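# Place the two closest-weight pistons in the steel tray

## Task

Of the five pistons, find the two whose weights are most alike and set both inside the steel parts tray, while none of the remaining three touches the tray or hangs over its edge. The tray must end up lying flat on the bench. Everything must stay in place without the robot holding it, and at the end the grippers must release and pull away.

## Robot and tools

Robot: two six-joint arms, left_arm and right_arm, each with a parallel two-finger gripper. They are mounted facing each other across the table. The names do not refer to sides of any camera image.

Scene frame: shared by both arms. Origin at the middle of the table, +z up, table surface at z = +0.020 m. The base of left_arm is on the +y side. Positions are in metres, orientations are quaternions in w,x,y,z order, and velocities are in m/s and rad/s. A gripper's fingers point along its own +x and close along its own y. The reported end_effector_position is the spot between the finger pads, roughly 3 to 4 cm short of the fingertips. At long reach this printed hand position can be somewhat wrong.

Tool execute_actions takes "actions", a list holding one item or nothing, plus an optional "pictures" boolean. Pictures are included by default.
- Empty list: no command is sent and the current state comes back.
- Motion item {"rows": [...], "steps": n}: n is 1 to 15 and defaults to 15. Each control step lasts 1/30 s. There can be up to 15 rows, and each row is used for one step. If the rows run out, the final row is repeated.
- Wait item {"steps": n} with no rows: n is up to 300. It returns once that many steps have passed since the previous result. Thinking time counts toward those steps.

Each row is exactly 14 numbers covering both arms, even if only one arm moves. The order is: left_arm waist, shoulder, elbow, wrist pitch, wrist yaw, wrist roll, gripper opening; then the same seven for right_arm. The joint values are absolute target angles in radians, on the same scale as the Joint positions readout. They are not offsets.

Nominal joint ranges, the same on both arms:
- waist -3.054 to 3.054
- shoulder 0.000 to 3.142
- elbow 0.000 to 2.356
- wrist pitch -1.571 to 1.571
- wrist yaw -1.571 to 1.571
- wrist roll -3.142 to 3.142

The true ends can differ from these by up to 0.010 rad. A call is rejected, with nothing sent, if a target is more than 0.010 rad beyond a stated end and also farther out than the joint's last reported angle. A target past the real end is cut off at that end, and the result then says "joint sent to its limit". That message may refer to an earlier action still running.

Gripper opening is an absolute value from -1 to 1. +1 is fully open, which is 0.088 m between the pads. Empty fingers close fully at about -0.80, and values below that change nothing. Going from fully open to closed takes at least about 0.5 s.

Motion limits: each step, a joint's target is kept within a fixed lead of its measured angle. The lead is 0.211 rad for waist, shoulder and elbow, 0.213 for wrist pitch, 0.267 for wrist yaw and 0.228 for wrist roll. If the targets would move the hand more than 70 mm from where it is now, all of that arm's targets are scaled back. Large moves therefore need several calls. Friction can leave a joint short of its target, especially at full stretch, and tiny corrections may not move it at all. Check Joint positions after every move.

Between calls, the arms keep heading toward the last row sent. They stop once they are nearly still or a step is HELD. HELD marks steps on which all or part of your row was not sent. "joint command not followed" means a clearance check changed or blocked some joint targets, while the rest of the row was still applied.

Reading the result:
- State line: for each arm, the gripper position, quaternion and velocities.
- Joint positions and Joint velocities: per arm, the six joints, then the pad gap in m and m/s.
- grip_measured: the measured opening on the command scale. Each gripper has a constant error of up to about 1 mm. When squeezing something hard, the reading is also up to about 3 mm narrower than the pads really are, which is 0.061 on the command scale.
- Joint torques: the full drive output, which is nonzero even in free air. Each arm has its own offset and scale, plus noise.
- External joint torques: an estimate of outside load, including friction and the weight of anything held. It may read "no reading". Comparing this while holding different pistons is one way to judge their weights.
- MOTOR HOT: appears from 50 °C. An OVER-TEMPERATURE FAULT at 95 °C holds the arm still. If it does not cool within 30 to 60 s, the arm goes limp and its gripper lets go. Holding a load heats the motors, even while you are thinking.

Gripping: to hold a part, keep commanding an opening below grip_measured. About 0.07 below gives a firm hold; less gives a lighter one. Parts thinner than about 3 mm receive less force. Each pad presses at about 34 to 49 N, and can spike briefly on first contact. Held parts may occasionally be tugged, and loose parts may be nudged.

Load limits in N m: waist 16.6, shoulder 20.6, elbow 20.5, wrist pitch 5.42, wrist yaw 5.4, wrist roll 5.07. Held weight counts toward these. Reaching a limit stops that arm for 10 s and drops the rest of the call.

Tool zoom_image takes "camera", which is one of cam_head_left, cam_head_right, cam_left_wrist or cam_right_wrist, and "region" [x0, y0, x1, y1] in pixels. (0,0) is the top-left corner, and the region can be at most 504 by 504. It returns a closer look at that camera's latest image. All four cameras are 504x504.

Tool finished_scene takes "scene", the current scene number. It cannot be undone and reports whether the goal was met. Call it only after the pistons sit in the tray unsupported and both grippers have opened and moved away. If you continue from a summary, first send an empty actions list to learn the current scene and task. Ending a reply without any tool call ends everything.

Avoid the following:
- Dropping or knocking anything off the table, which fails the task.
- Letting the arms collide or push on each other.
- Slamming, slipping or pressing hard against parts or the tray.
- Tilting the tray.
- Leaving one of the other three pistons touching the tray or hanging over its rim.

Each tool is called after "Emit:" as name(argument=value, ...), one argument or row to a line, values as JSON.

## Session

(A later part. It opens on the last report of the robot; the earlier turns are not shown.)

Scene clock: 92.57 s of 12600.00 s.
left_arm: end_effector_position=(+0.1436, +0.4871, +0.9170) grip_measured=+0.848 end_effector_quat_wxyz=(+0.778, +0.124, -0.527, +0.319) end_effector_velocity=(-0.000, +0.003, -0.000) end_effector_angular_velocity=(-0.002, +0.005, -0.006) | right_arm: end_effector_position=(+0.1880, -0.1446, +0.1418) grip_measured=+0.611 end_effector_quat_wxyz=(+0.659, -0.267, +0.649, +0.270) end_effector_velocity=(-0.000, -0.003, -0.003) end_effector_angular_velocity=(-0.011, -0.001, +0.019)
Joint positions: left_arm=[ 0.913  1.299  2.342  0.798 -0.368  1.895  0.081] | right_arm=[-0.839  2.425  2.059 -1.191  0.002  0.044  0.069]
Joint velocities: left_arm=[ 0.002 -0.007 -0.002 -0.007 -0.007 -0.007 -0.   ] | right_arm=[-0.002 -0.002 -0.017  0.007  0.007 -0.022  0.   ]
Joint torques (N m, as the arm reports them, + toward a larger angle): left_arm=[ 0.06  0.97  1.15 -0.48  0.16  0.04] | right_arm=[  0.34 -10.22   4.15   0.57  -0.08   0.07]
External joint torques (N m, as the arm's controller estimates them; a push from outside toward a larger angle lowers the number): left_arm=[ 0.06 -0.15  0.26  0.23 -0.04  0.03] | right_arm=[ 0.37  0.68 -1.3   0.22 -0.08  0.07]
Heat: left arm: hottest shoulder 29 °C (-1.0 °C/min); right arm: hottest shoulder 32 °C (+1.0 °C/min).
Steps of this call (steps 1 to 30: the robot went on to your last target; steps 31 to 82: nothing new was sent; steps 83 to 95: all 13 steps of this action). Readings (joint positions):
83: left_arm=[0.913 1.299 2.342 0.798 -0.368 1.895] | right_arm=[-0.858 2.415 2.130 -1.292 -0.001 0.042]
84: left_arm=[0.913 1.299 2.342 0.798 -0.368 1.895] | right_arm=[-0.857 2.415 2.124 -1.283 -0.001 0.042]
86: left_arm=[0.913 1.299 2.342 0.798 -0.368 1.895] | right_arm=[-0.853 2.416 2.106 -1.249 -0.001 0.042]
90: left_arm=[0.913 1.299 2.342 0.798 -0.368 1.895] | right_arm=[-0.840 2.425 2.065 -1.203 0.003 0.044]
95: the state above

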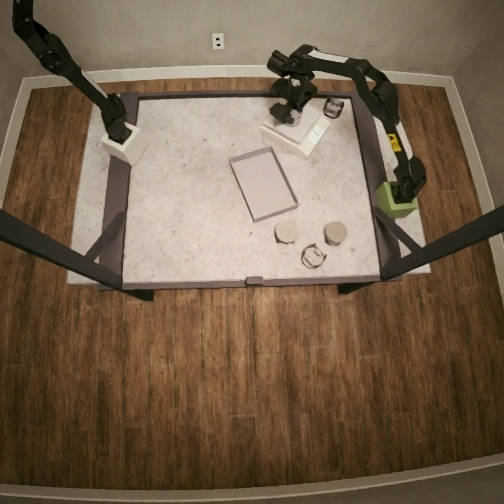

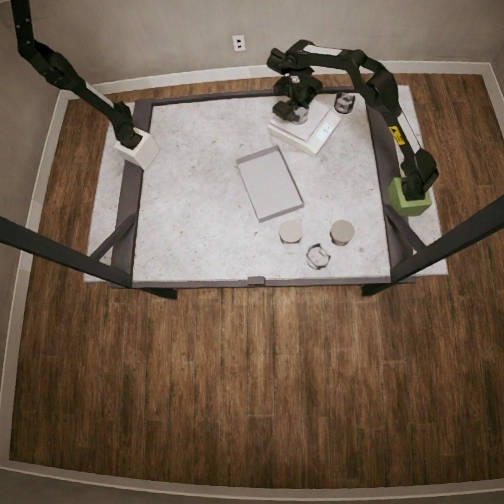

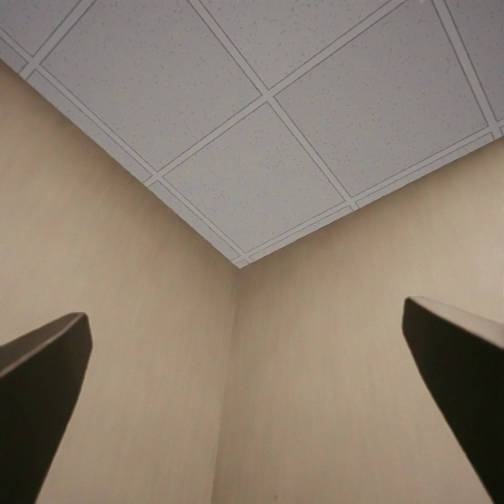

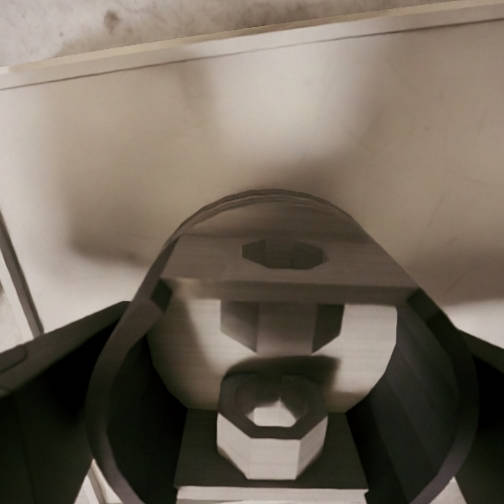

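Emit:
execute_actions(
  actions=[
    {"rows": [[0.913,1.3,2.34,0.8,-0.368,1.895,0.85,-0.835,2.437,2.038,-1.176,0,0.045,0.53],[0.913,1.3,2.34,0.8,-0.368,1.895,0.85,-0.835,2.44,2.032,-1.171,0,0.045,0.53],[0.913,1.3,2.34,0.8,-0.368,1.895,0.85,-0.835,2.442,2.026,-1.166,0,0.045,0.53],[0.913,1.3,2.34,0.8,-0.368,1.895,0.85,-0.835,2.444,2.02,-1.161,0,0.045,0.53]], "steps": 10},
  ],
)

Emit:
zoom_image(
  camera="cam_head_left",
  region=[260, 80, 350, 160],
)

Scene clock: 94.77 s of 12600.00 s.
left_arm: end_effector_position=(+0.1436, +0.4871, +0.9170) grip_measured=+0.848 end_effector_quat_wxyz=(+0.778, +0.124, -0.527, +0.319) end_effector_velocity=(+0.001, -0.001, -0.000) end_effector_angular_velocity=(-0.001, +0.001, -0.024) | right_arm: end_effector_position=(+0.1875, -0.1452, +0.1392) grip_measured=+0.611 end_effector_quat_wxyz=(+0.659, -0.267, +0.649, +0.270) end_effector_velocity=(+0.001, -0.006, +0.000) end_effector_angular_velocity=(-0.014, +0.003, -0.000)
Joint positions: left_arm=[ 0.913  1.299  2.342  0.798 -0.368  1.895  0.081] | right_arm=[-0.839  2.421  2.042 -1.176  0.002  0.044  0.069]
Joint velocities: left_arm=[-0.002 -0.002 -0.002 -0.007 -0.007 -0.022 -0.   ] | right_arm=[-0.007 -0.007 -0.012 -0.007  0.007 -0.007 -0.   ]
Joint torques (N m, as the arm reports them, + toward a larger angle): left_arm=[ 0.06  0.97  1.15 -0.48  0.16  0.04] | right_arm=[ 0.35 -8.33  3.19  1.05 -0.07  0.05]
External joint torques (N m, as the arm's controller estimates them; a push from outside toward a larger angle lowers the number): left_arm=[ 0.06 -0.43  0.41  0.27 -0.04  0.03] | right_arm=[ 0.46  2.63 -2.31  0.7  -0.08  0.05]
Heat: left arm: hottest shoulder 29 °C (-2.0 °C/min); right arm: hottest shoulder 33 °C (+2.0 °C/min).
Steps of this call (steps 1 to 15: the robot went on to your last target; steps 16 to 56: nothing new was sent; steps 57 to 66: all 10 steps of this action). Readings (joint positions):
57: left_arm=[0.913 1.299 2.342 0.798 -0.368 1.895] | right_arm=[-0.839 2.425 2.057 -1.189 0.002 0.044]
58: left_arm=[0.913 1.299 2.342 0.798 -0.368 1.895] | right_arm=[-0.839 2.425 2.054 -1.187 0.002 0.044]
60: left_arm=[0.913 1.299 2.342 0.798 -0.368 1.895] | right_arm=[-0.839 2.425 2.049 -1.183 0.002 0.044]
64: left_arm=[0.913 1.299 2.342 0.798 -0.368 1.895] | right_arm=[-0.839 2.422 2.043 -1.177 0.002 0.044]
66: the state above

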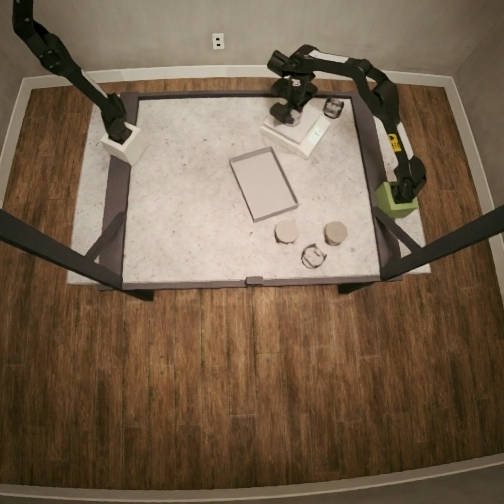

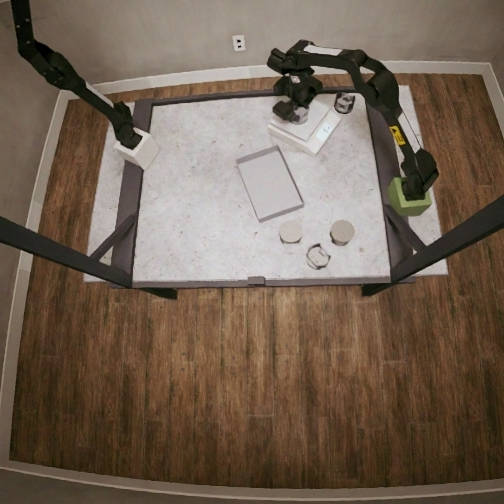

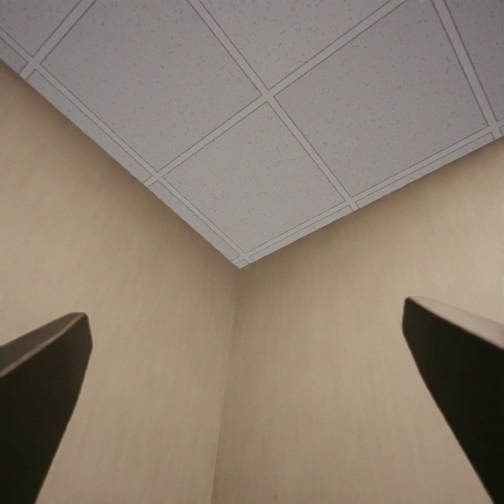

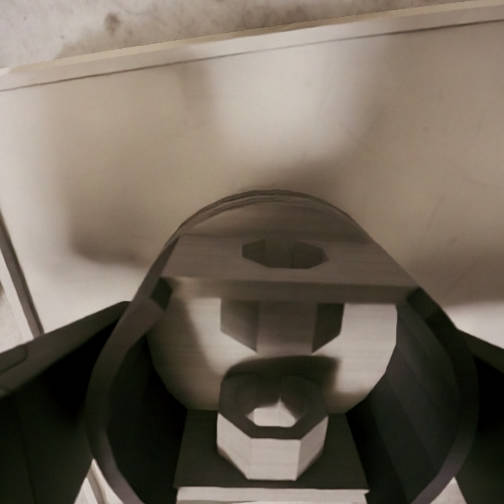

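Region (260, 80, 350, 160) of cam_head_left's 504x504 image, scaled by 5.600, with more detail than that image has.

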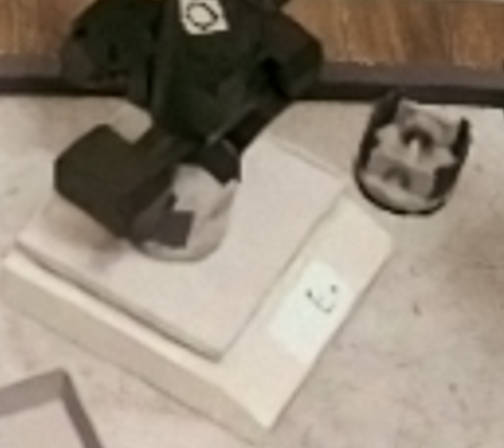

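Emit:
execute_actions(
  actions=[
    {"rows": [[0.913,1.3,2.34,0.8,-0.368,1.895,0.85,-0.839,2.425,2.045,-1.18,0,0.045,0.56],[0.913,1.3,2.34,0.8,-0.368,1.895,0.85,-0.839,2.421,2.045,-1.18,0,0.045,0.62],[0.913,1.3,2.34,0.8,-0.368,1.895,0.85,-0.839,2.421,2.045,-1.18,0,0.045,0.7],[0.913,1.3,2.34,0.8,-0.368,1.895,0.85,-0.839,2.421,2.045,-1.18,0,0.045,0.82]], "steps": 15},
  ],
  pictures=false,
)

Emit:
execute_actions(
  actions=[
    {"steps": 20},
  ],
)

Emit:
zoom_image(
  camera="cam_head_left",
  region=[300, 118, 335, 150],
)

Emit:
zoom_image(
  camera="cam_head_right",
  region=[308, 115, 343, 147],
)

Scene clock: 98.03 s of 12600.00 s.
left_arm: end_effector_position=(+0.1436, +0.4871, +0.9170) grip_measured=+0.848 end_effector_quat_wxyz=(+0.778, +0.124, -0.527, +0.319) end_effector_velocity=(-0.000, -0.008, +0.002) end_effector_angular_velocity=(+0.028, -0.018, -0.016) | right_arm: end_effector_position=(+0.1874, -0.1453, +0.1398) grip_measured=+0.814 end_effector_quat_wxyz=(+0.659, -0.267, +0.649, +0.270) end_effector_velocity=(+0.003, -0.001, +0.001) end_effector_angular_velocity=(+0.010, +0.000, +0.015)
Joint positions: left_arm=[ 0.913  1.299  2.342  0.798 -0.368  1.895  0.081] | right_arm=[-0.839  2.42   2.042 -1.178  0.002  0.044  0.079]
Joint velocities: left_arm=[-0.002  0.002 -0.002 -0.022  0.022 -0.022 -0.   ] | right_arm=[-0.007 -0.002 -0.002  0.007 -0.007 -0.022  0.002]
Joint torques (N m, as the arm reports them, + toward a larger angle): left_arm=[ 0.08  0.95  1.15 -0.48  0.16  0.04] | right_arm=[  0.04 -11.19   6.14  -0.07  -0.07   0.05]
External joint torques (N m, as the arm's controller estimates them; a push from outside toward a larger angle lowers the number): left_arm=[ 0.08 -0.5   0.43  0.28 -0.04  0.03] | right_arm=[ 0.03 -0.32  0.68 -0.42 -0.07  0.06]
Heat: left arm: hottest shoulder 29 °C (-2.0 °C/min); right arm: hottest shoulder 34 °C (+2.0 °C/min).
Steps of this call (steps 1 to 15: the robot went on to your last target; steps 16 to 83: nothing new was sent; steps 84 to 98: all 15 steps of this action). Readings (joint positions):
84: left_arm=[0.913 1.299 2.342 0.798 -0.368 1.895] | right_arm=[-0.839 2.418 2.041 -1.175 0.002 0.044]
85: left_arm=[0.913 1.299 2.342 0.798 -0.368 1.895] | right_arm=[-0.839 2.417 2.041 -1.175 0.002 0.044]
87: left_arm=[0.913 1.299 2.342 0.798 -0.368 1.895] | right_arm=[-0.839 2.417 2.042 -1.176 0.002 0.044]
91: left_arm=[0.913 1.299 2.342 0.798 -0.368 1.895] | right_arm=[-0.839 2.420 2.042 -1.176 0.002 0.044]
98: the state above

Scene clock: 98.70 s of 12600.00 s.
left_arm: end_effector_position=(+0.1436, +0.4871, +0.9170) grip_measured=+0.848 end_effector_quat_wxyz=(+0.778, +0.124, -0.527, +0.319) end_effector_velocity=(+0.004, -0.003, -0.000) end_effector_angular_velocity=(+0.011, +0.025, -0.010) | right_arm: end_effector_position=(+0.1874, -0.1453, +0.1398) grip_measured=+0.817 end_effector_quat_wxyz=(+0.659, -0.267, +0.649, +0.270) end_effector_velocity=(+0.001, +0.001, +0.001) end_effector_angular_velocity=(+0.010, +0.000, +0.020)
Joint positions: left_arm=[ 0.913  1.299  2.342  0.798 -0.368  1.895  0.081] | right_arm=[-0.839  2.42   2.042 -1.178  0.002  0.044  0.079]
Joint velocities: left_arm=[ 0.002 -0.002 -0.002 -0.022 -0.022 -0.007 -0.   ] | right_arm=[-0.002 -0.002 -0.002  0.007 -0.007 -0.022 -0.   ]
Joint torques (N m, as the arm reports them, + toward a larger angle): left_arm=[ 0.06  0.96  1.15 -0.48  0.16  0.04] | right_arm=[  0.05 -11.24   6.15  -0.07  -0.07   0.06]
External joint torques (N m, as the arm's controller estimates them; a push from outside toward a larger angle lowers the number): left_arm=[ 0.06 -0.32  0.35  0.26 -0.03  0.03] | right_arm=[ 0.05 -0.33  0.65 -0.44 -0.07  0.06]
Heat: left arm: hottest shoulder 29 °C (-2.0 °C/min); right arm: hottest shoulder 34 °C (+2.0 °C/min).
Steps of this call (steps 1 to 15: the robot went on to your last target; steps 16 to 20: nothing new was sent). Readings (joint positions):
1: left_arm=[0.913 1.299 2.342 0.798 -0.368 1.895] | right_arm=[-0.839 2.420 2.042 -1.178 0.002 0.044]
2: left_arm=[0.913 1.299 2.342 0.798 -0.368 1.895] | right_arm=[-0.839 2.420 2.042 -1.178 0.002 0.044]
4: left_arm=[0.913 1.299 2.342 0.798 -0.368 1.895] | right_arm=[-0.839 2.420 2.042 -1.178 0.002 0.044]
8: left_arm=[0.913 1.299 2.342 0.798 -0.368 1.895] | right_arm=[-0.839 2.420 2.042 -1.178 0.002 0.044]
20: the state above
All arms were judged still, so your last target was given up. Only a new action makes them travel on or press farther. Fingers that are still opening or closing keep moving.

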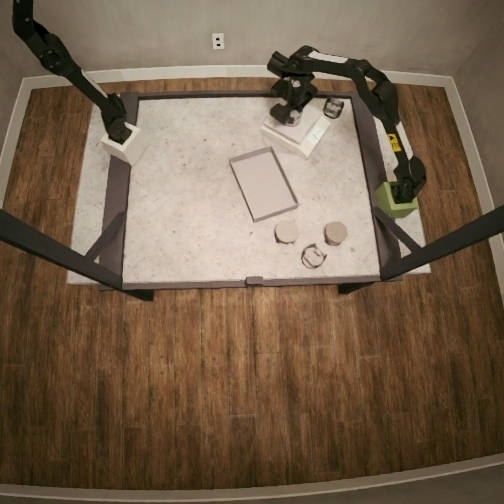

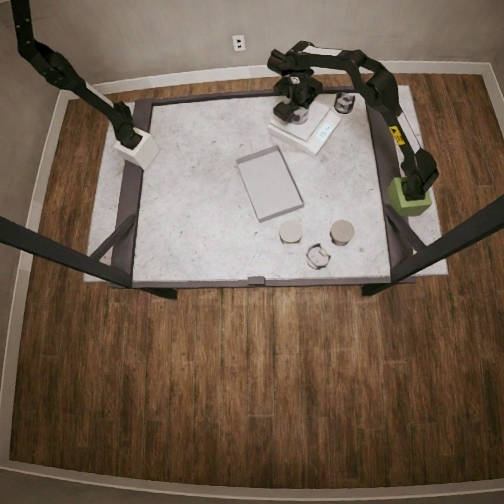

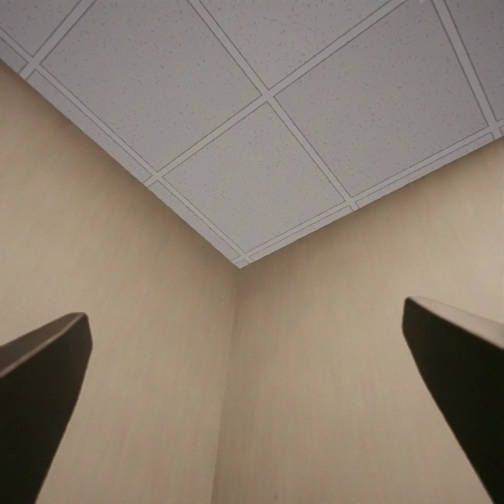

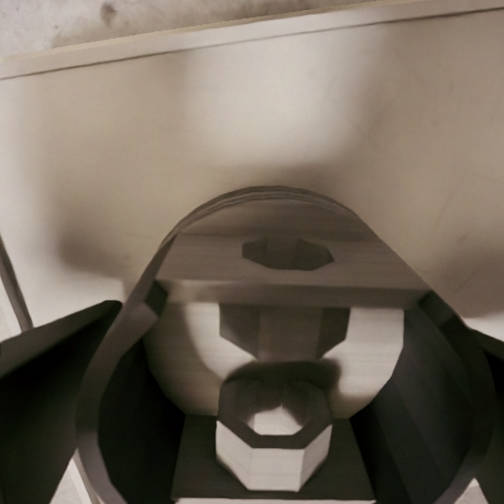

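Region (300, 118, 335, 150) of cam_head_left's 504x504 image, scaled by 14.400, with more detail than that image has; it fills the top 461 rows of this view, and the rest is white.

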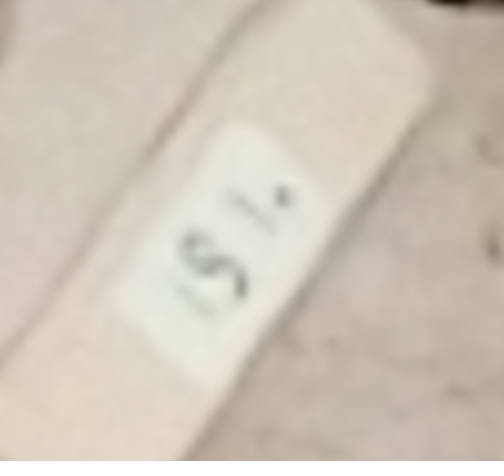

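Region (308, 115, 343, 147) of cam_head_right's 504x504 image, scaled by 14.400, with more detail than that image has; it fills the top 461 rows of this view, and the rest is white.

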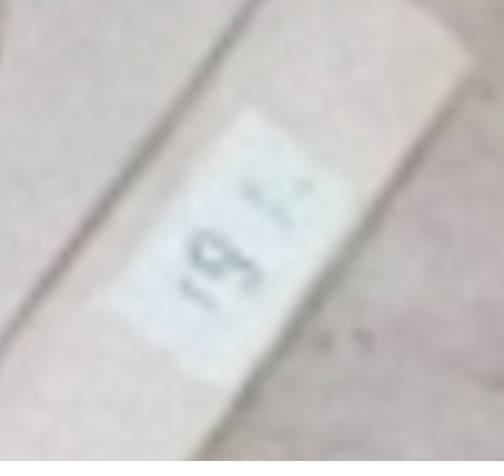

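Emit:
execute_actions(
  actions=[
    {"rows": [[0.913,1.3,2.34,0.8,-0.368,1.895,0.85,-0.839,2.42,2.06,-1.2,0,0.045,0.95],[0.913,1.3,2.34,0.8,-0.368,1.895,0.85,-0.839,2.42,2.09,-1.23,0,0.045,1],[0.913,1.3,2.34,0.8,-0.368,1.895,0.85,-0.839,2.42,2.125,-1.265,0,0.045,1],[0.913,1.3,2.34,0.8,-0.368,1.895,0.85,-0.839,2.42,2.16,-1.30,0,0.045,1],[0.913,1.3,2.34,0.8,-0.368,1.895,0.85,-0.839,2.42,2.195,-1.335,0,0.045,1],[0.913,1.3,2.34,0.8,-0.368,1.895,0.85,-0.839,2.42,2.23,-1.37,0,0.045,1],[0.913,1.3,2.34,0.8,-0.368,1.895,0.85,-0.839,2.42,2.26,-1.40,0,0.045,1],[0.913,1.3,2.34,0.8,-0.368,1.895,0.85,-0.839,2.42,2.28,-1.43,0,0.045,1]], "steps": 14},
  ],
)

Scene clock: 104.47 s of 12600.00 s.
left_arm: end_effector_position=(+0.1436, +0.4871, +0.9170) grip_measured=+0.848 end_effector_quat_wxyz=(+0.778, +0.124, -0.527, +0.319) end_effector_velocity=(+0.001, -0.005, +0.001) end_effector_angular_velocity=(+0.012, -0.005, -0.012) | right_arm: end_effector_position=(+0.1863, -0.1465, +0.1977) grip_measured=+0.976 end_effector_quat_wxyz=(+0.655, -0.269, +0.653, +0.269) end_effector_velocity=(-0.022, -0.017, +0.000) end_effector_angular_velocity=(-0.076, +0.101, +0.024)
Joint positions: left_arm=[ 0.913  1.299  2.342  0.798 -0.368  1.895  0.081] | right_arm=[-0.839  2.418  2.27  -1.419  0.002  0.044  0.087]
Joint velocities: left_arm=[-0.007  0.002 -0.002 -0.007  0.007 -0.007 -0.   ] | right_arm=[ 0.002 -0.002 -0.002 -0.125 -0.022 -0.022  0.   ]
Joint torques (N m, as the arm reports them, + toward a larger angle): left_arm=[ 0.07  0.95  1.15 -0.48  0.16  0.04] | right_arm=[  0.05 -11.25   6.92  -0.14  -0.07   0.05]
External joint torques (N m, as the arm's controller estimates them; a push from outside toward a larger angle lowers the number): left_arm=[ 0.07 -0.55  0.47  0.29 -0.04  0.03] | right_arm=[-0.06 -0.8   1.51 -0.45 -0.06  0.05]
Heat: left arm: hottest shoulder 29 °C (-2.0 °C/min); right arm: hottest shoulder 36 °C (+4.0 °C/min).
Steps of this call (steps 1 to 90: nothing new was sent; then 2.30 s passed at rest; steps 91 to 104: all 14 steps of this action). Readings (joint positions):
91: left_arm=[0.913 1.299 2.342 0.798 -0.368 1.895] | right_arm=[-0.839 2.420 2.043 -1.181 0.002 0.044]
92: left_arm=[0.913 1.299 2.342 0.798 -0.368 1.895] | right_arm=[-0.839 2.420 2.050 -1.195 0.002 0.044]
94: left_arm=[0.913 1.299 2.342 0.798 -0.368 1.895] | right_arm=[-0.839 2.423 2.083 -1.241 0.002 0.044]
98: left_arm=[0.913 1.299 2.342 0.798 -0.368 1.895] | right_arm=[-0.839 2.424 2.202 -1.354 0.002 0.044]
104: the state above

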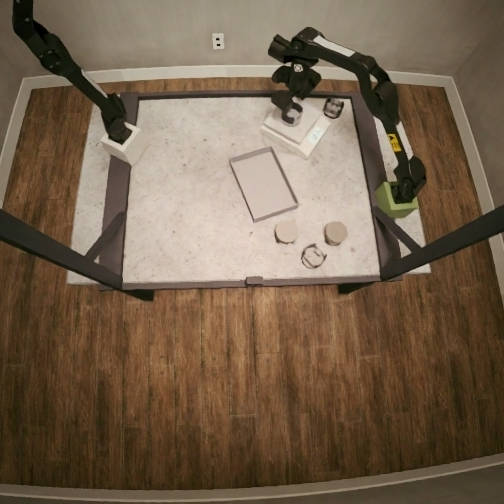

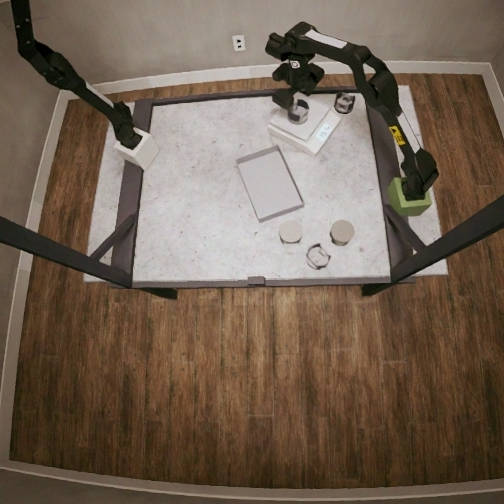

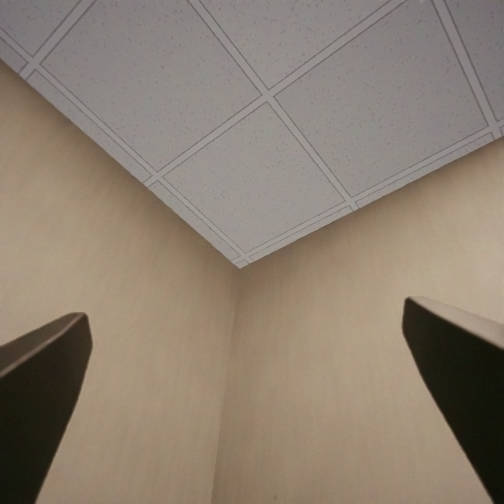

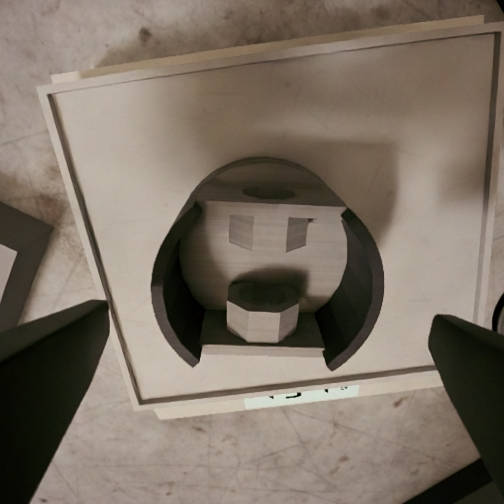

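Emit:
zoom_image(
  camera="cam_right_wrist",
  region=[230, 360, 380, 430],
)

Emit:
zoom_image(
  camera="cam_head_left",
  region=[295, 110, 345, 155],
)

Emit:
zoom_image(
  camera="cam_head_right",
  region=[300, 108, 350, 153],
)

Region (230, 360, 380, 430) of cam_right_wrist's 504x504 image, scaled by 3.360, with more detail than that image has; it fills the top 235 rows of this view, and the rest is white.

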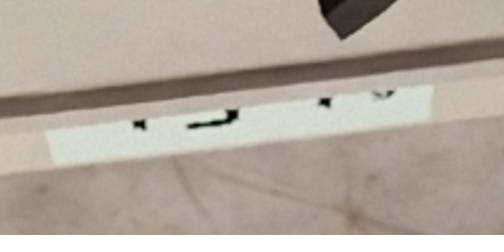

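Region (295, 110, 345, 155) of cam_head_left's 504x504 image, scaled by 10.080, with more detail than that image has; it fills the top 454 rows of this view, and the rest is white.

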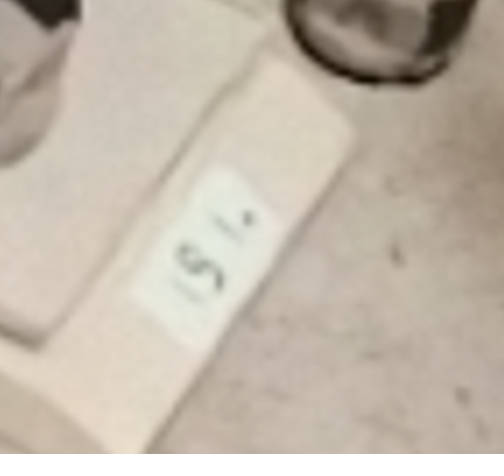

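Region (300, 108, 350, 153) of cam_head_right's 504x504 image, scaled by 10.080, with more detail than that image has; it fills the top 454 rows of this view, and the rest is white.

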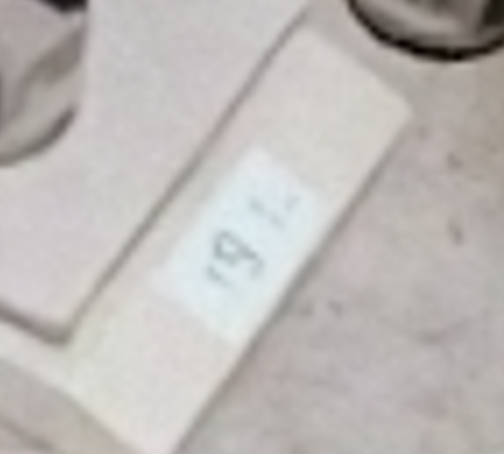

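Emit:
execute_actions(
  actions=[
    {"rows": [[0.913,1.3,2.34,0.8,-0.368,1.895,0.85,-0.839,2.42,2.25,-1.40,0,0.045,1],[0.913,1.3,2.34,0.8,-0.368,1.895,0.85,-0.839,2.42,2.215,-1.365,0,0.045,1],[0.913,1.3,2.34,0.8,-0.368,1.895,0.85,-0.839,2.42,2.175,-1.325,0,0.045,1],[0.913,1.3,2.34,0.8,-0.368,1.895,0.85,-0.839,2.42,2.135,-1.285,0,0.045,1],[0.913,1.3,2.34,0.8,-0.368,1.895,0.85,-0.839,2.42,2.10,-1.245,0,0.045,1],[0.913,1.3,2.34,0.8,-0.368,1.895,0.85,-0.839,2.42,2.07,-1.21,0,0.045,1],[0.913,1.3,2.34,0.8,-0.368,1.895,0.85,-0.839,2.42,2.045,-1.185,0,0.045,1],[0.913,1.3,2.34,0.8,-0.368,1.895,0.85,-0.839,2.42,2.032,-1.172,0,0.045,1],[0.913,1.3,2.34,0.8,-0.368,1.895,0.85,-0.839,2.42,2.032,-1.172,0,0.045,0.9],[0.913,1.3,2.34,0.8,-0.368,1.895,0.85,-0.839,2.42,2.032,-1.172,0,0.045,0.8],[0.913,1.3,2.34,0.8,-0.368,1.895,0.85,-0.839,2.42,2.032,-1.172,0,0.045,0.72],[0.913,1.3,2.34,0.8,-0.368,1.895,0.85,-0.839,2.42,2.032,-1.172,0,0.045,0.65],[0.913,1.3,2.34,0.8,-0.368,1.895,0.85,-0.839,2.42,2.032,-1.172,0,0.045,0.59],[0.913,1.3,2.34,0.8,-0.368,1.895,0.85,-0.839,2.42,2.032,-1.172,0,0.045,0.53]], "steps": 15},
  ],
  pictures=false,
)

Emit:
execute_actions(
  actions=[
    {"rows": [[0.913,1.3,2.34,0.8,-0.368,1.895,0.85,-0.839,2.42,2.032,-1.172,0,0.045,0.53],[0.913,1.3,2.34,0.8,-0.368,1.895,0.85,-0.839,2.42,2.032,-1.172,0,0.045,0.53],[0.913,1.3,2.34,0.8,-0.368,1.895,0.85,-0.839,2.42,2.032,-1.172,0,0.045,0.53],[0.913,1.3,2.34,0.8,-0.368,1.895,0.85,-0.839,2.405,2.05,-1.20,0,0.045,0.53],[0.913,1.3,2.34,0.8,-0.368,1.895,0.85,-0.839,2.39,2.065,-1.235,0,0.045,0.53],[0.913,1.3,2.34,0.8,-0.368,1.895,0.85,-0.839,2.372,2.075,-1.265,0,0.045,0.53],[0.913,1.3,2.34,0.8,-0.368,1.895,0.85,-0.838,2.35,2.065,-1.283,0,0.045,0.53],[0.913,1.3,2.34,0.8,-0.368,1.895,0.85,-0.836,2.32,2.03,-1.28,0,0.045,0.53],[0.913,1.3,2.34,0.8,-0.368,1.895,0.85,-0.834,2.285,1.98,-1.265,0,0.045,0.53],[0.913,1.3,2.34,0.8,-0.368,1.895,0.85,-0.832,2.25,1.92,-1.24,0,0.045,0.53],[0.913,1.3,2.34,0.8,-0.368,1.895,0.85,-0.83,2.215,1.86,-1.215,0,0.045,0.53],[0.913,1.3,2.34,0.8,-0.368,1.895,0.85,-0.828,2.18,1.80,-1.19,0,0.045,0.53],[0.913,1.3,2.34,0.8,-0.368,1.895,0.85,-0.826,2.145,1.74,-1.165,0,0.045,0.53],[0.913,1.3,2.34,0.8,-0.368,1.895,0.85,-0.824,2.11,1.68,-1.14,0,0.045,0.53],[0.913,1.3,2.34,0.8,-0.368,1.895,0.85,-0.822,2.075,1.62,-1.115,0,0.045,0.53]], "steps": 15},
  ],
)

Emit:
execute_actions(
  actions=[
    {"rows": [[0.913,1.3,2.34,0.8,-0.368,1.895,0.85,-0.82,2.04,1.56,-1.09,0,0.045,0.53],[0.913,1.3,2.34,0.8,-0.368,1.895,0.85,-0.818,2.005,1.50,-1.065,0,0.045,0.53],[0.913,1.3,2.34,0.8,-0.368,1.895,0.85,-0.816,1.97,1.44,-1.04,0,0.045,0.53],[0.913,1.3,2.34,0.8,-0.368,1.895,0.85,-0.814,1.935,1.38,-1.015,0,0.045,0.53],[0.913,1.3,2.34,0.8,-0.368,1.895,0.85,-0.812,1.90,1.32,-0.99,0,0.045,0.53],[0.913,1.3,2.34,0.8,-0.368,1.895,0.85,-0.81,1.868,1.26,-0.963,0,0.045,0.53],[0.913,1.3,2.34,0.8,-0.368,1.895,0.85,-0.808,1.837,1.20,-0.934,0,0.045,0.53],[0.913,1.3,2.34,0.8,-0.368,1.895,0.85,-0.806,1.807,1.14,-0.904,0,0.045,0.53],[0.913,1.3,2.34,0.8,-0.368,1.895,0.85,-0.804,1.778,1.08,-0.873,0,0.045,0.53],[0.913,1.3,2.34,0.8,-0.368,1.895,0.85,-0.804,1.75,1.02,-0.841,0,0.045,0.53],[0.913,1.3,2.34,0.8,-0.368,1.895,0.85,-0.804,1.725,0.965,-0.81,0,0.045,0.53],[0.913,1.3,2.34,0.8,-0.368,1.895,0.85,-0.804,1.705,0.914,-0.78,0,0.045,0.53],[0.913,1.3,2.34,0.8,-0.368,1.895,0.85,-0.804,1.705,0.87,-0.736,0,0.045,0.53],[0.913,1.3,2.34,0.8,-0.368,1.895,0.85,-0.804,1.715,0.83,-0.686,0,0.045,0.53],[0.913,1.3,2.34,0.8,-0.368,1.895,0.85,-0.804,1.735,0.795,-0.63,0,0.045,0.53]], "steps": 15},
  ],
  pictures=false,
)

Emit:
execute_actions(
  actions=[
    {"rows": [[0.913,1.3,2.34,0.8,-0.368,1.895,0.85,-0.804,1.755,0.768,-0.584,0,0.045,0.53],[0.913,1.3,2.34,0.8,-0.368,1.895,0.85,-0.804,1.775,0.748,-0.544,0,0.045,0.53],[0.913,1.3,2.34,0.8,-0.368,1.895,0.85,-0.804,1.79,0.735,-0.515,0,0.045,0.53],[0.913,1.3,2.34,0.8,-0.368,1.895,0.85,-0.804,1.80,0.727,-0.497,0,0.045,0.53],[0.913,1.3,2.34,0.8,-0.368,1.895,0.85,-0.804,1.806,0.723,-0.488,0,0.045,0.53],[0.913,1.3,2.34,0.8,-0.368,1.895,0.85,-0.804,1.81,0.72,-0.483,0,0.045,0.53]], "steps": 11},
  ],
)

Scene clock: 127.30 s of 12600.00 s.
left_arm: end_effector_position=(+0.1436, +0.4871, +0.9170) grip_measured=+0.848 end_effector_quat_wxyz=(+0.778, +0.124, -0.527, +0.319) end_effector_velocity=(+0.002, -0.003, -0.000) end_effector_angular_velocity=(+0.007, +0.008, -0.011) | right_arm: end_effector_position=(+0.1865, -0.1462, +0.1374) grip_measured=+0.636 end_effector_quat_wxyz=(+0.657, -0.268, +0.651, +0.269) end_effector_velocity=(-0.001, -0.002, +0.000) end_effector_angular_velocity=(-0.000, +0.010, -0.010)
Joint positions: left_arm=[ 0.913  1.299  2.342  0.798 -0.368  1.895  0.081] | right_arm=[-0.839  2.424  2.04  -1.179  0.002  0.044  0.07 ]
Joint velocities: left_arm=[-0.002 -0.002 -0.007 -0.007 -0.007 -0.007 -0.   ] | right_arm=[-0.002 -0.002 -0.002 -0.007 -0.007  0.007 -0.056]
Joint torques (N m, as the arm reports them, + toward a larger angle): left_arm=[ 0.07  0.95  1.15 -0.47  0.16  0.05] | right_arm=[  0.08 -11.89   4.9    0.28  -0.07   0.05]
External joint torques (N m, as the arm's controller estimates them; a push from outside toward a larger angle lowers the number): left_arm=[ 0.07 -0.56  0.48  0.3  -0.04  0.03] | right_arm=[ 0.08 -1.05 -0.33  0.   -0.06  0.05]
Heat: left arm: hottest wrist pitch 29 °C (-1.0 °C/min); right arm: hottest shoulder 43 °C (+12.1 °C/min).
Steps of this call (steps 1 to 15: the robot went on to your last target; steps 16 to 90: nothing new was sent; then 19.33 s passed at rest; steps 91 to 105: all 15 steps of this action). Readings (joint positions):
91: left_arm=[0.913 1.299 2.342 0.798 -0.368 1.895] | right_arm=[-0.839 2.418 2.270 -1.426 0.002 0.044]
92: left_arm=[0.913 1.299 2.342 0.798 -0.368 1.895] | right_arm=[-0.839 2.418 2.260 -1.411 0.002 0.044]
94: left_arm=[0.913 1.299 2.342 0.798 -0.368 1.895] | right_arm=[-0.839 2.416 2.219 -1.355 0.002 0.044]
98: left_arm=[0.913 1.299 2.342 0.798 -0.368 1.895] | right_arm=[-0.839 2.418 2.095 -1.236 0.002 0.044]
105: the state above

Scene clock: 127.80 s of 12600.00 s.
left_arm: end_effector_position=(+0.1436, +0.4871, +0.9170) grip_measured=+0.848 end_effector_quat_wxyz=(+0.778, +0.124, -0.527, +0.319) end_effector_velocity=(+0.002, +0.003, -0.002) end_effector_angular_velocity=(-0.016, +0.014, -0.010) | right_arm: end_effector_position=(+0.1479, -0.1824, +0.1778) grip_measured=+0.607 end_effector_quat_wxyz=(+0.654, -0.272, +0.652, +0.271) end_effector_velocity=(-0.191, -0.167, +0.023) end_effector_angular_velocity=(+0.029, -0.037, +0.078)
Joint positions: left_arm=[ 0.913  1.299  2.342  0.798 -0.368  1.895  0.081] | right_arm=[-0.831  2.167  1.765 -1.167  0.002  0.044  0.069]
Joint velocities: left_arm=[ 0.002 -0.002 -0.002  0.007 -0.022 -0.007  0.   ] | right_arm=[ 0.071 -1.096 -1.658  0.608  0.007 -0.007 -0.   ]
Joint torques (N m, as the arm reports them, + toward a larger angle): left_arm=[ 0.06  0.95  1.15 -0.47  0.16  0.04] | right_arm=[  0.22 -10.67   4.16   0.07  -0.07   0.06]
External joint torques (N m, as the arm's controller estimates them; a push from outside toward a larger angle lowers the number): left_arm=[ 0.06 -0.45  0.41  0.27 -0.03  0.03] | right_arm=[ 0.28 -2.55 -0.36 -0.08 -0.07  0.06]
Heat: left arm: hottest wrist pitch 29 °C (-1.0 °C/min); right arm: hottest shoulder 44 °C (+13.0 °C/min).
Steps of this call (steps 1 to 15: all 15 steps of this action). Readings (joint positions):
1: left_arm=[0.913 1.299 2.342 0.798 -0.368 1.895] | right_arm=[-0.839 2.424 2.040 -1.179 0.002 0.044]
2: left_arm=[0.913 1.299 2.342 0.798 -0.368 1.895] | right_arm=[-0.839 2.424 2.040 -1.179 0.002 0.044]
4: left_arm=[0.913 1.299 2.342 0.798 -0.368 1.895] | right_arm=[-0.839 2.423 2.040 -1.179 0.002 0.044]
8: left_arm=[0.913 1.299 2.342 0.798 -0.368 1.895] | right_arm=[-0.839 2.402 2.043 -1.249 0.002 0.044]
15: the state above

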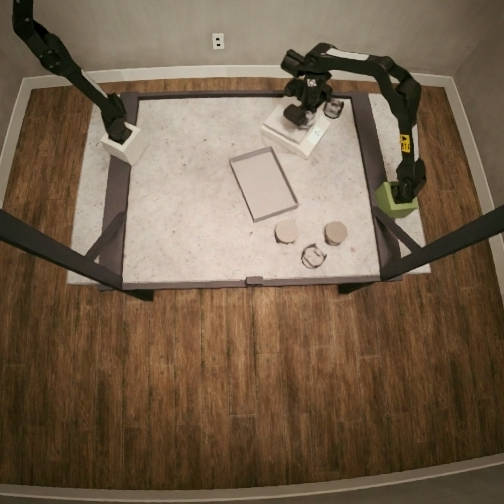

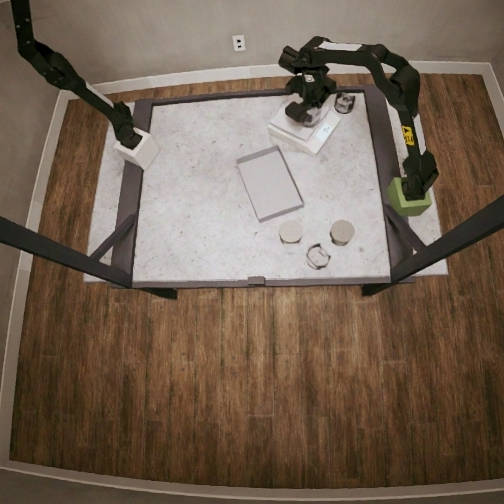

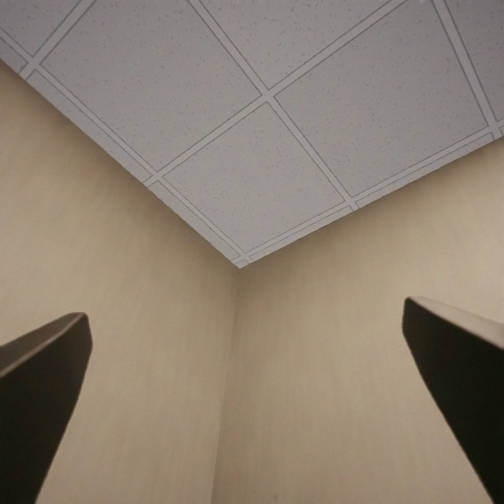

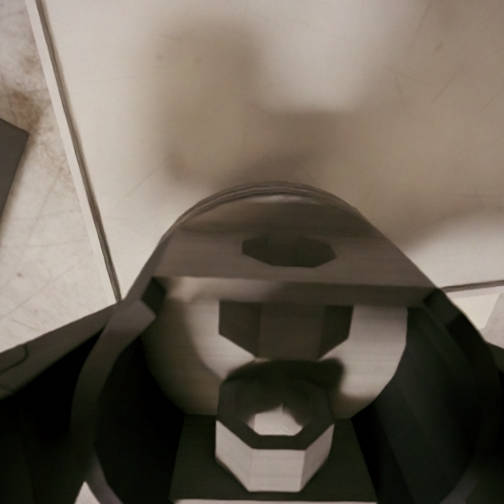

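Scene clock: 128.30 s of 12600.00 s.
left_arm: end_effector_position=(+0.1436, +0.4871, +0.9170) grip_measured=+0.848 end_effector_quat_wxyz=(+0.778, +0.124, -0.527, +0.319) end_effector_velocity=(-0.002, +0.002, +0.000) end_effector_angular_velocity=(+0.007, -0.003, +0.011) | right_arm: end_effector_position=(+0.0445, -0.2864, +0.1191) grip_measured=+0.607 end_effector_quat_wxyz=(+0.647, -0.281, +0.652, +0.278) end_effector_velocity=(-0.114, -0.130, -0.267) end_effector_angular_velocity=(+0.058, -0.041, -0.010)
Joint positions: left_arm=[ 0.913  1.299  2.342  0.798 -0.368  1.895  0.081] | right_arm=[-0.807  1.737  0.902 -0.744  0.002  0.044  0.069]
Joint velocities: left_arm=[ 0.002 -0.007 -0.002 -0.007  0.007  0.007 -0.   ] | right_arm=[-0.002 -0.027 -1.311  1.355 -0.007  0.007 -0.   ]
Joint torques (N m, as the arm reports them, + toward a larger angle): left_arm=[ 0.06  0.96  1.15 -0.48  0.16  0.04] | right_arm=[ 0.24 -5.95  4.58  0.53 -0.07  0.05]
External joint torques (N m, as the arm's controller estimates them; a push from outside toward a larger angle lowers the number): left_arm=[ 0.05 -0.27  0.32  0.25 -0.05  0.03] | right_arm=[ 0.23 -1.24  0.09  0.04 -0.07  0.05]
Heat: left arm: hottest wrist pitch 29 °C (-1.0 °C/min); right arm: hottest shoulder 44 °C (+13.1 °C/min).
Steps of this call (steps 1 to 15: all 15 steps of this action). Readings (joint positions):
1: left_arm=[0.913 1.299 2.342 0.798 -0.368 1.895] | right_arm=[-0.828 2.131 1.708 -1.145 0.002 0.044]
2: left_arm=[0.913 1.299 2.342 0.798 -0.368 1.895] | right_arm=[-0.826 2.097 1.650 -1.122 0.002 0.044]
4: left_arm=[0.913 1.299 2.342 0.798 -0.368 1.895] | right_arm=[-0.821 2.032 1.529 -1.075 0.002 0.044]
8: left_arm=[0.913 1.299 2.342 0.798 -0.368 1.895] | right_arm=[-0.813 1.902 1.286 -0.973 0.002 0.044]
15: the state above

Scene clock: 128.67 s of 12600.00 s.
left_arm: end_effector_position=(+0.1436, +0.4871, +0.9170) grip_measured=+0.848 end_effector_quat_wxyz=(+0.778, +0.124, -0.527, +0.319) end_effector_velocity=(+0.001, -0.004, +0.001) end_effector_angular_velocity=(+0.021, -0.001, -0.007) | right_arm: end_effector_position=(+0.0297, -0.3034, +0.0684) grip_measured=+0.607 end_effector_quat_wxyz=(+0.648, -0.281, +0.651, +0.278) end_effector_velocity=(+0.011, +0.018, +0.001) end_effector_angular_velocity=(+0.090, -0.049, +0.010)
Joint positions: left_arm=[ 0.913  1.299  2.342  0.798 -0.368  1.895  0.081] | right_arm=[-0.807  1.807  0.724 -0.493  0.002  0.044  0.069]
Joint velocities: left_arm=[-0.002 -0.002 -0.002 -0.022  0.007 -0.007 -0.   ] | right_arm=[ 0.002 -0.007 -0.002  0.095 -0.022 -0.007 -0.   ]
Joint torques (N m, as the arm reports them, + toward a larger angle): left_arm=[ 0.06  0.96  1.15 -0.48  0.16  0.04] | right_arm=[ 0.22 -5.29  3.4   0.25 -0.07  0.05]
External joint torques (N m, as the arm's controller estimates them; a push from outside toward a larger angle lowers the number): left_arm=[ 0.06 -0.38  0.38  0.26 -0.04  0.03] | right_arm=[ 0.19  0.28 -0.39 -0.05 -0.07  0.05]
Heat: left arm: hottest wrist pitch 29 °C (-1.0 °C/min); right arm: hottest shoulder 43 °C (+12.1 °C/min).
Steps of this call (steps 1 to 11: all 11 steps of this action). Readings (joint positions):
1: left_arm=[0.913 1.299 2.342 0.798 -0.368 1.895] | right_arm=[-0.807 1.739 0.862 -0.695 0.002 0.044]
2: left_arm=[0.913 1.299 2.342 0.798 -0.368 1.895] | right_arm=[-0.807 1.748 0.826 -0.652 0.002 0.044]
4: left_arm=[0.913 1.299 2.342 0.798 -0.368 1.895] | right_arm=[-0.807 1.773 0.774 -0.580 0.002 0.044]
8: left_arm=[0.913 1.299 2.342 0.798 -0.368 1.895] | right_arm=[-0.807 1.805 0.728 -0.510 0.002 0.044]
11: the state above

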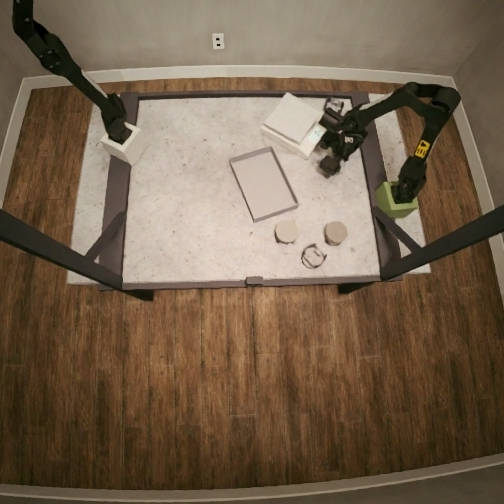

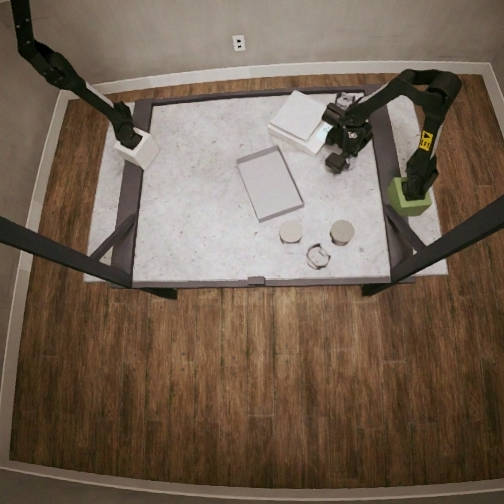

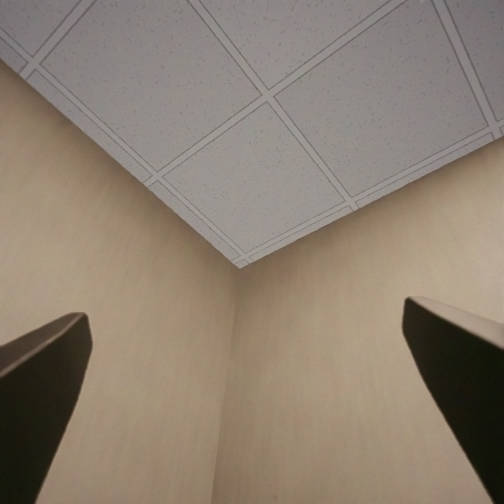

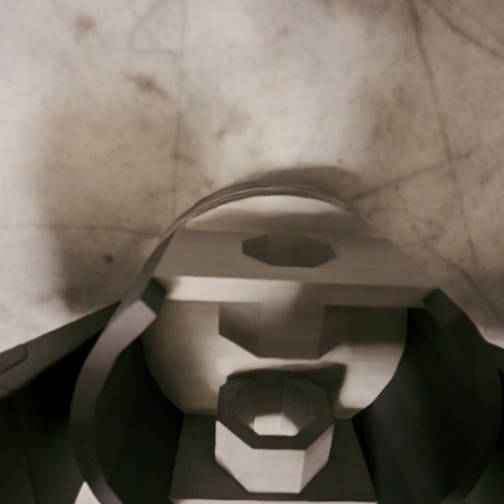

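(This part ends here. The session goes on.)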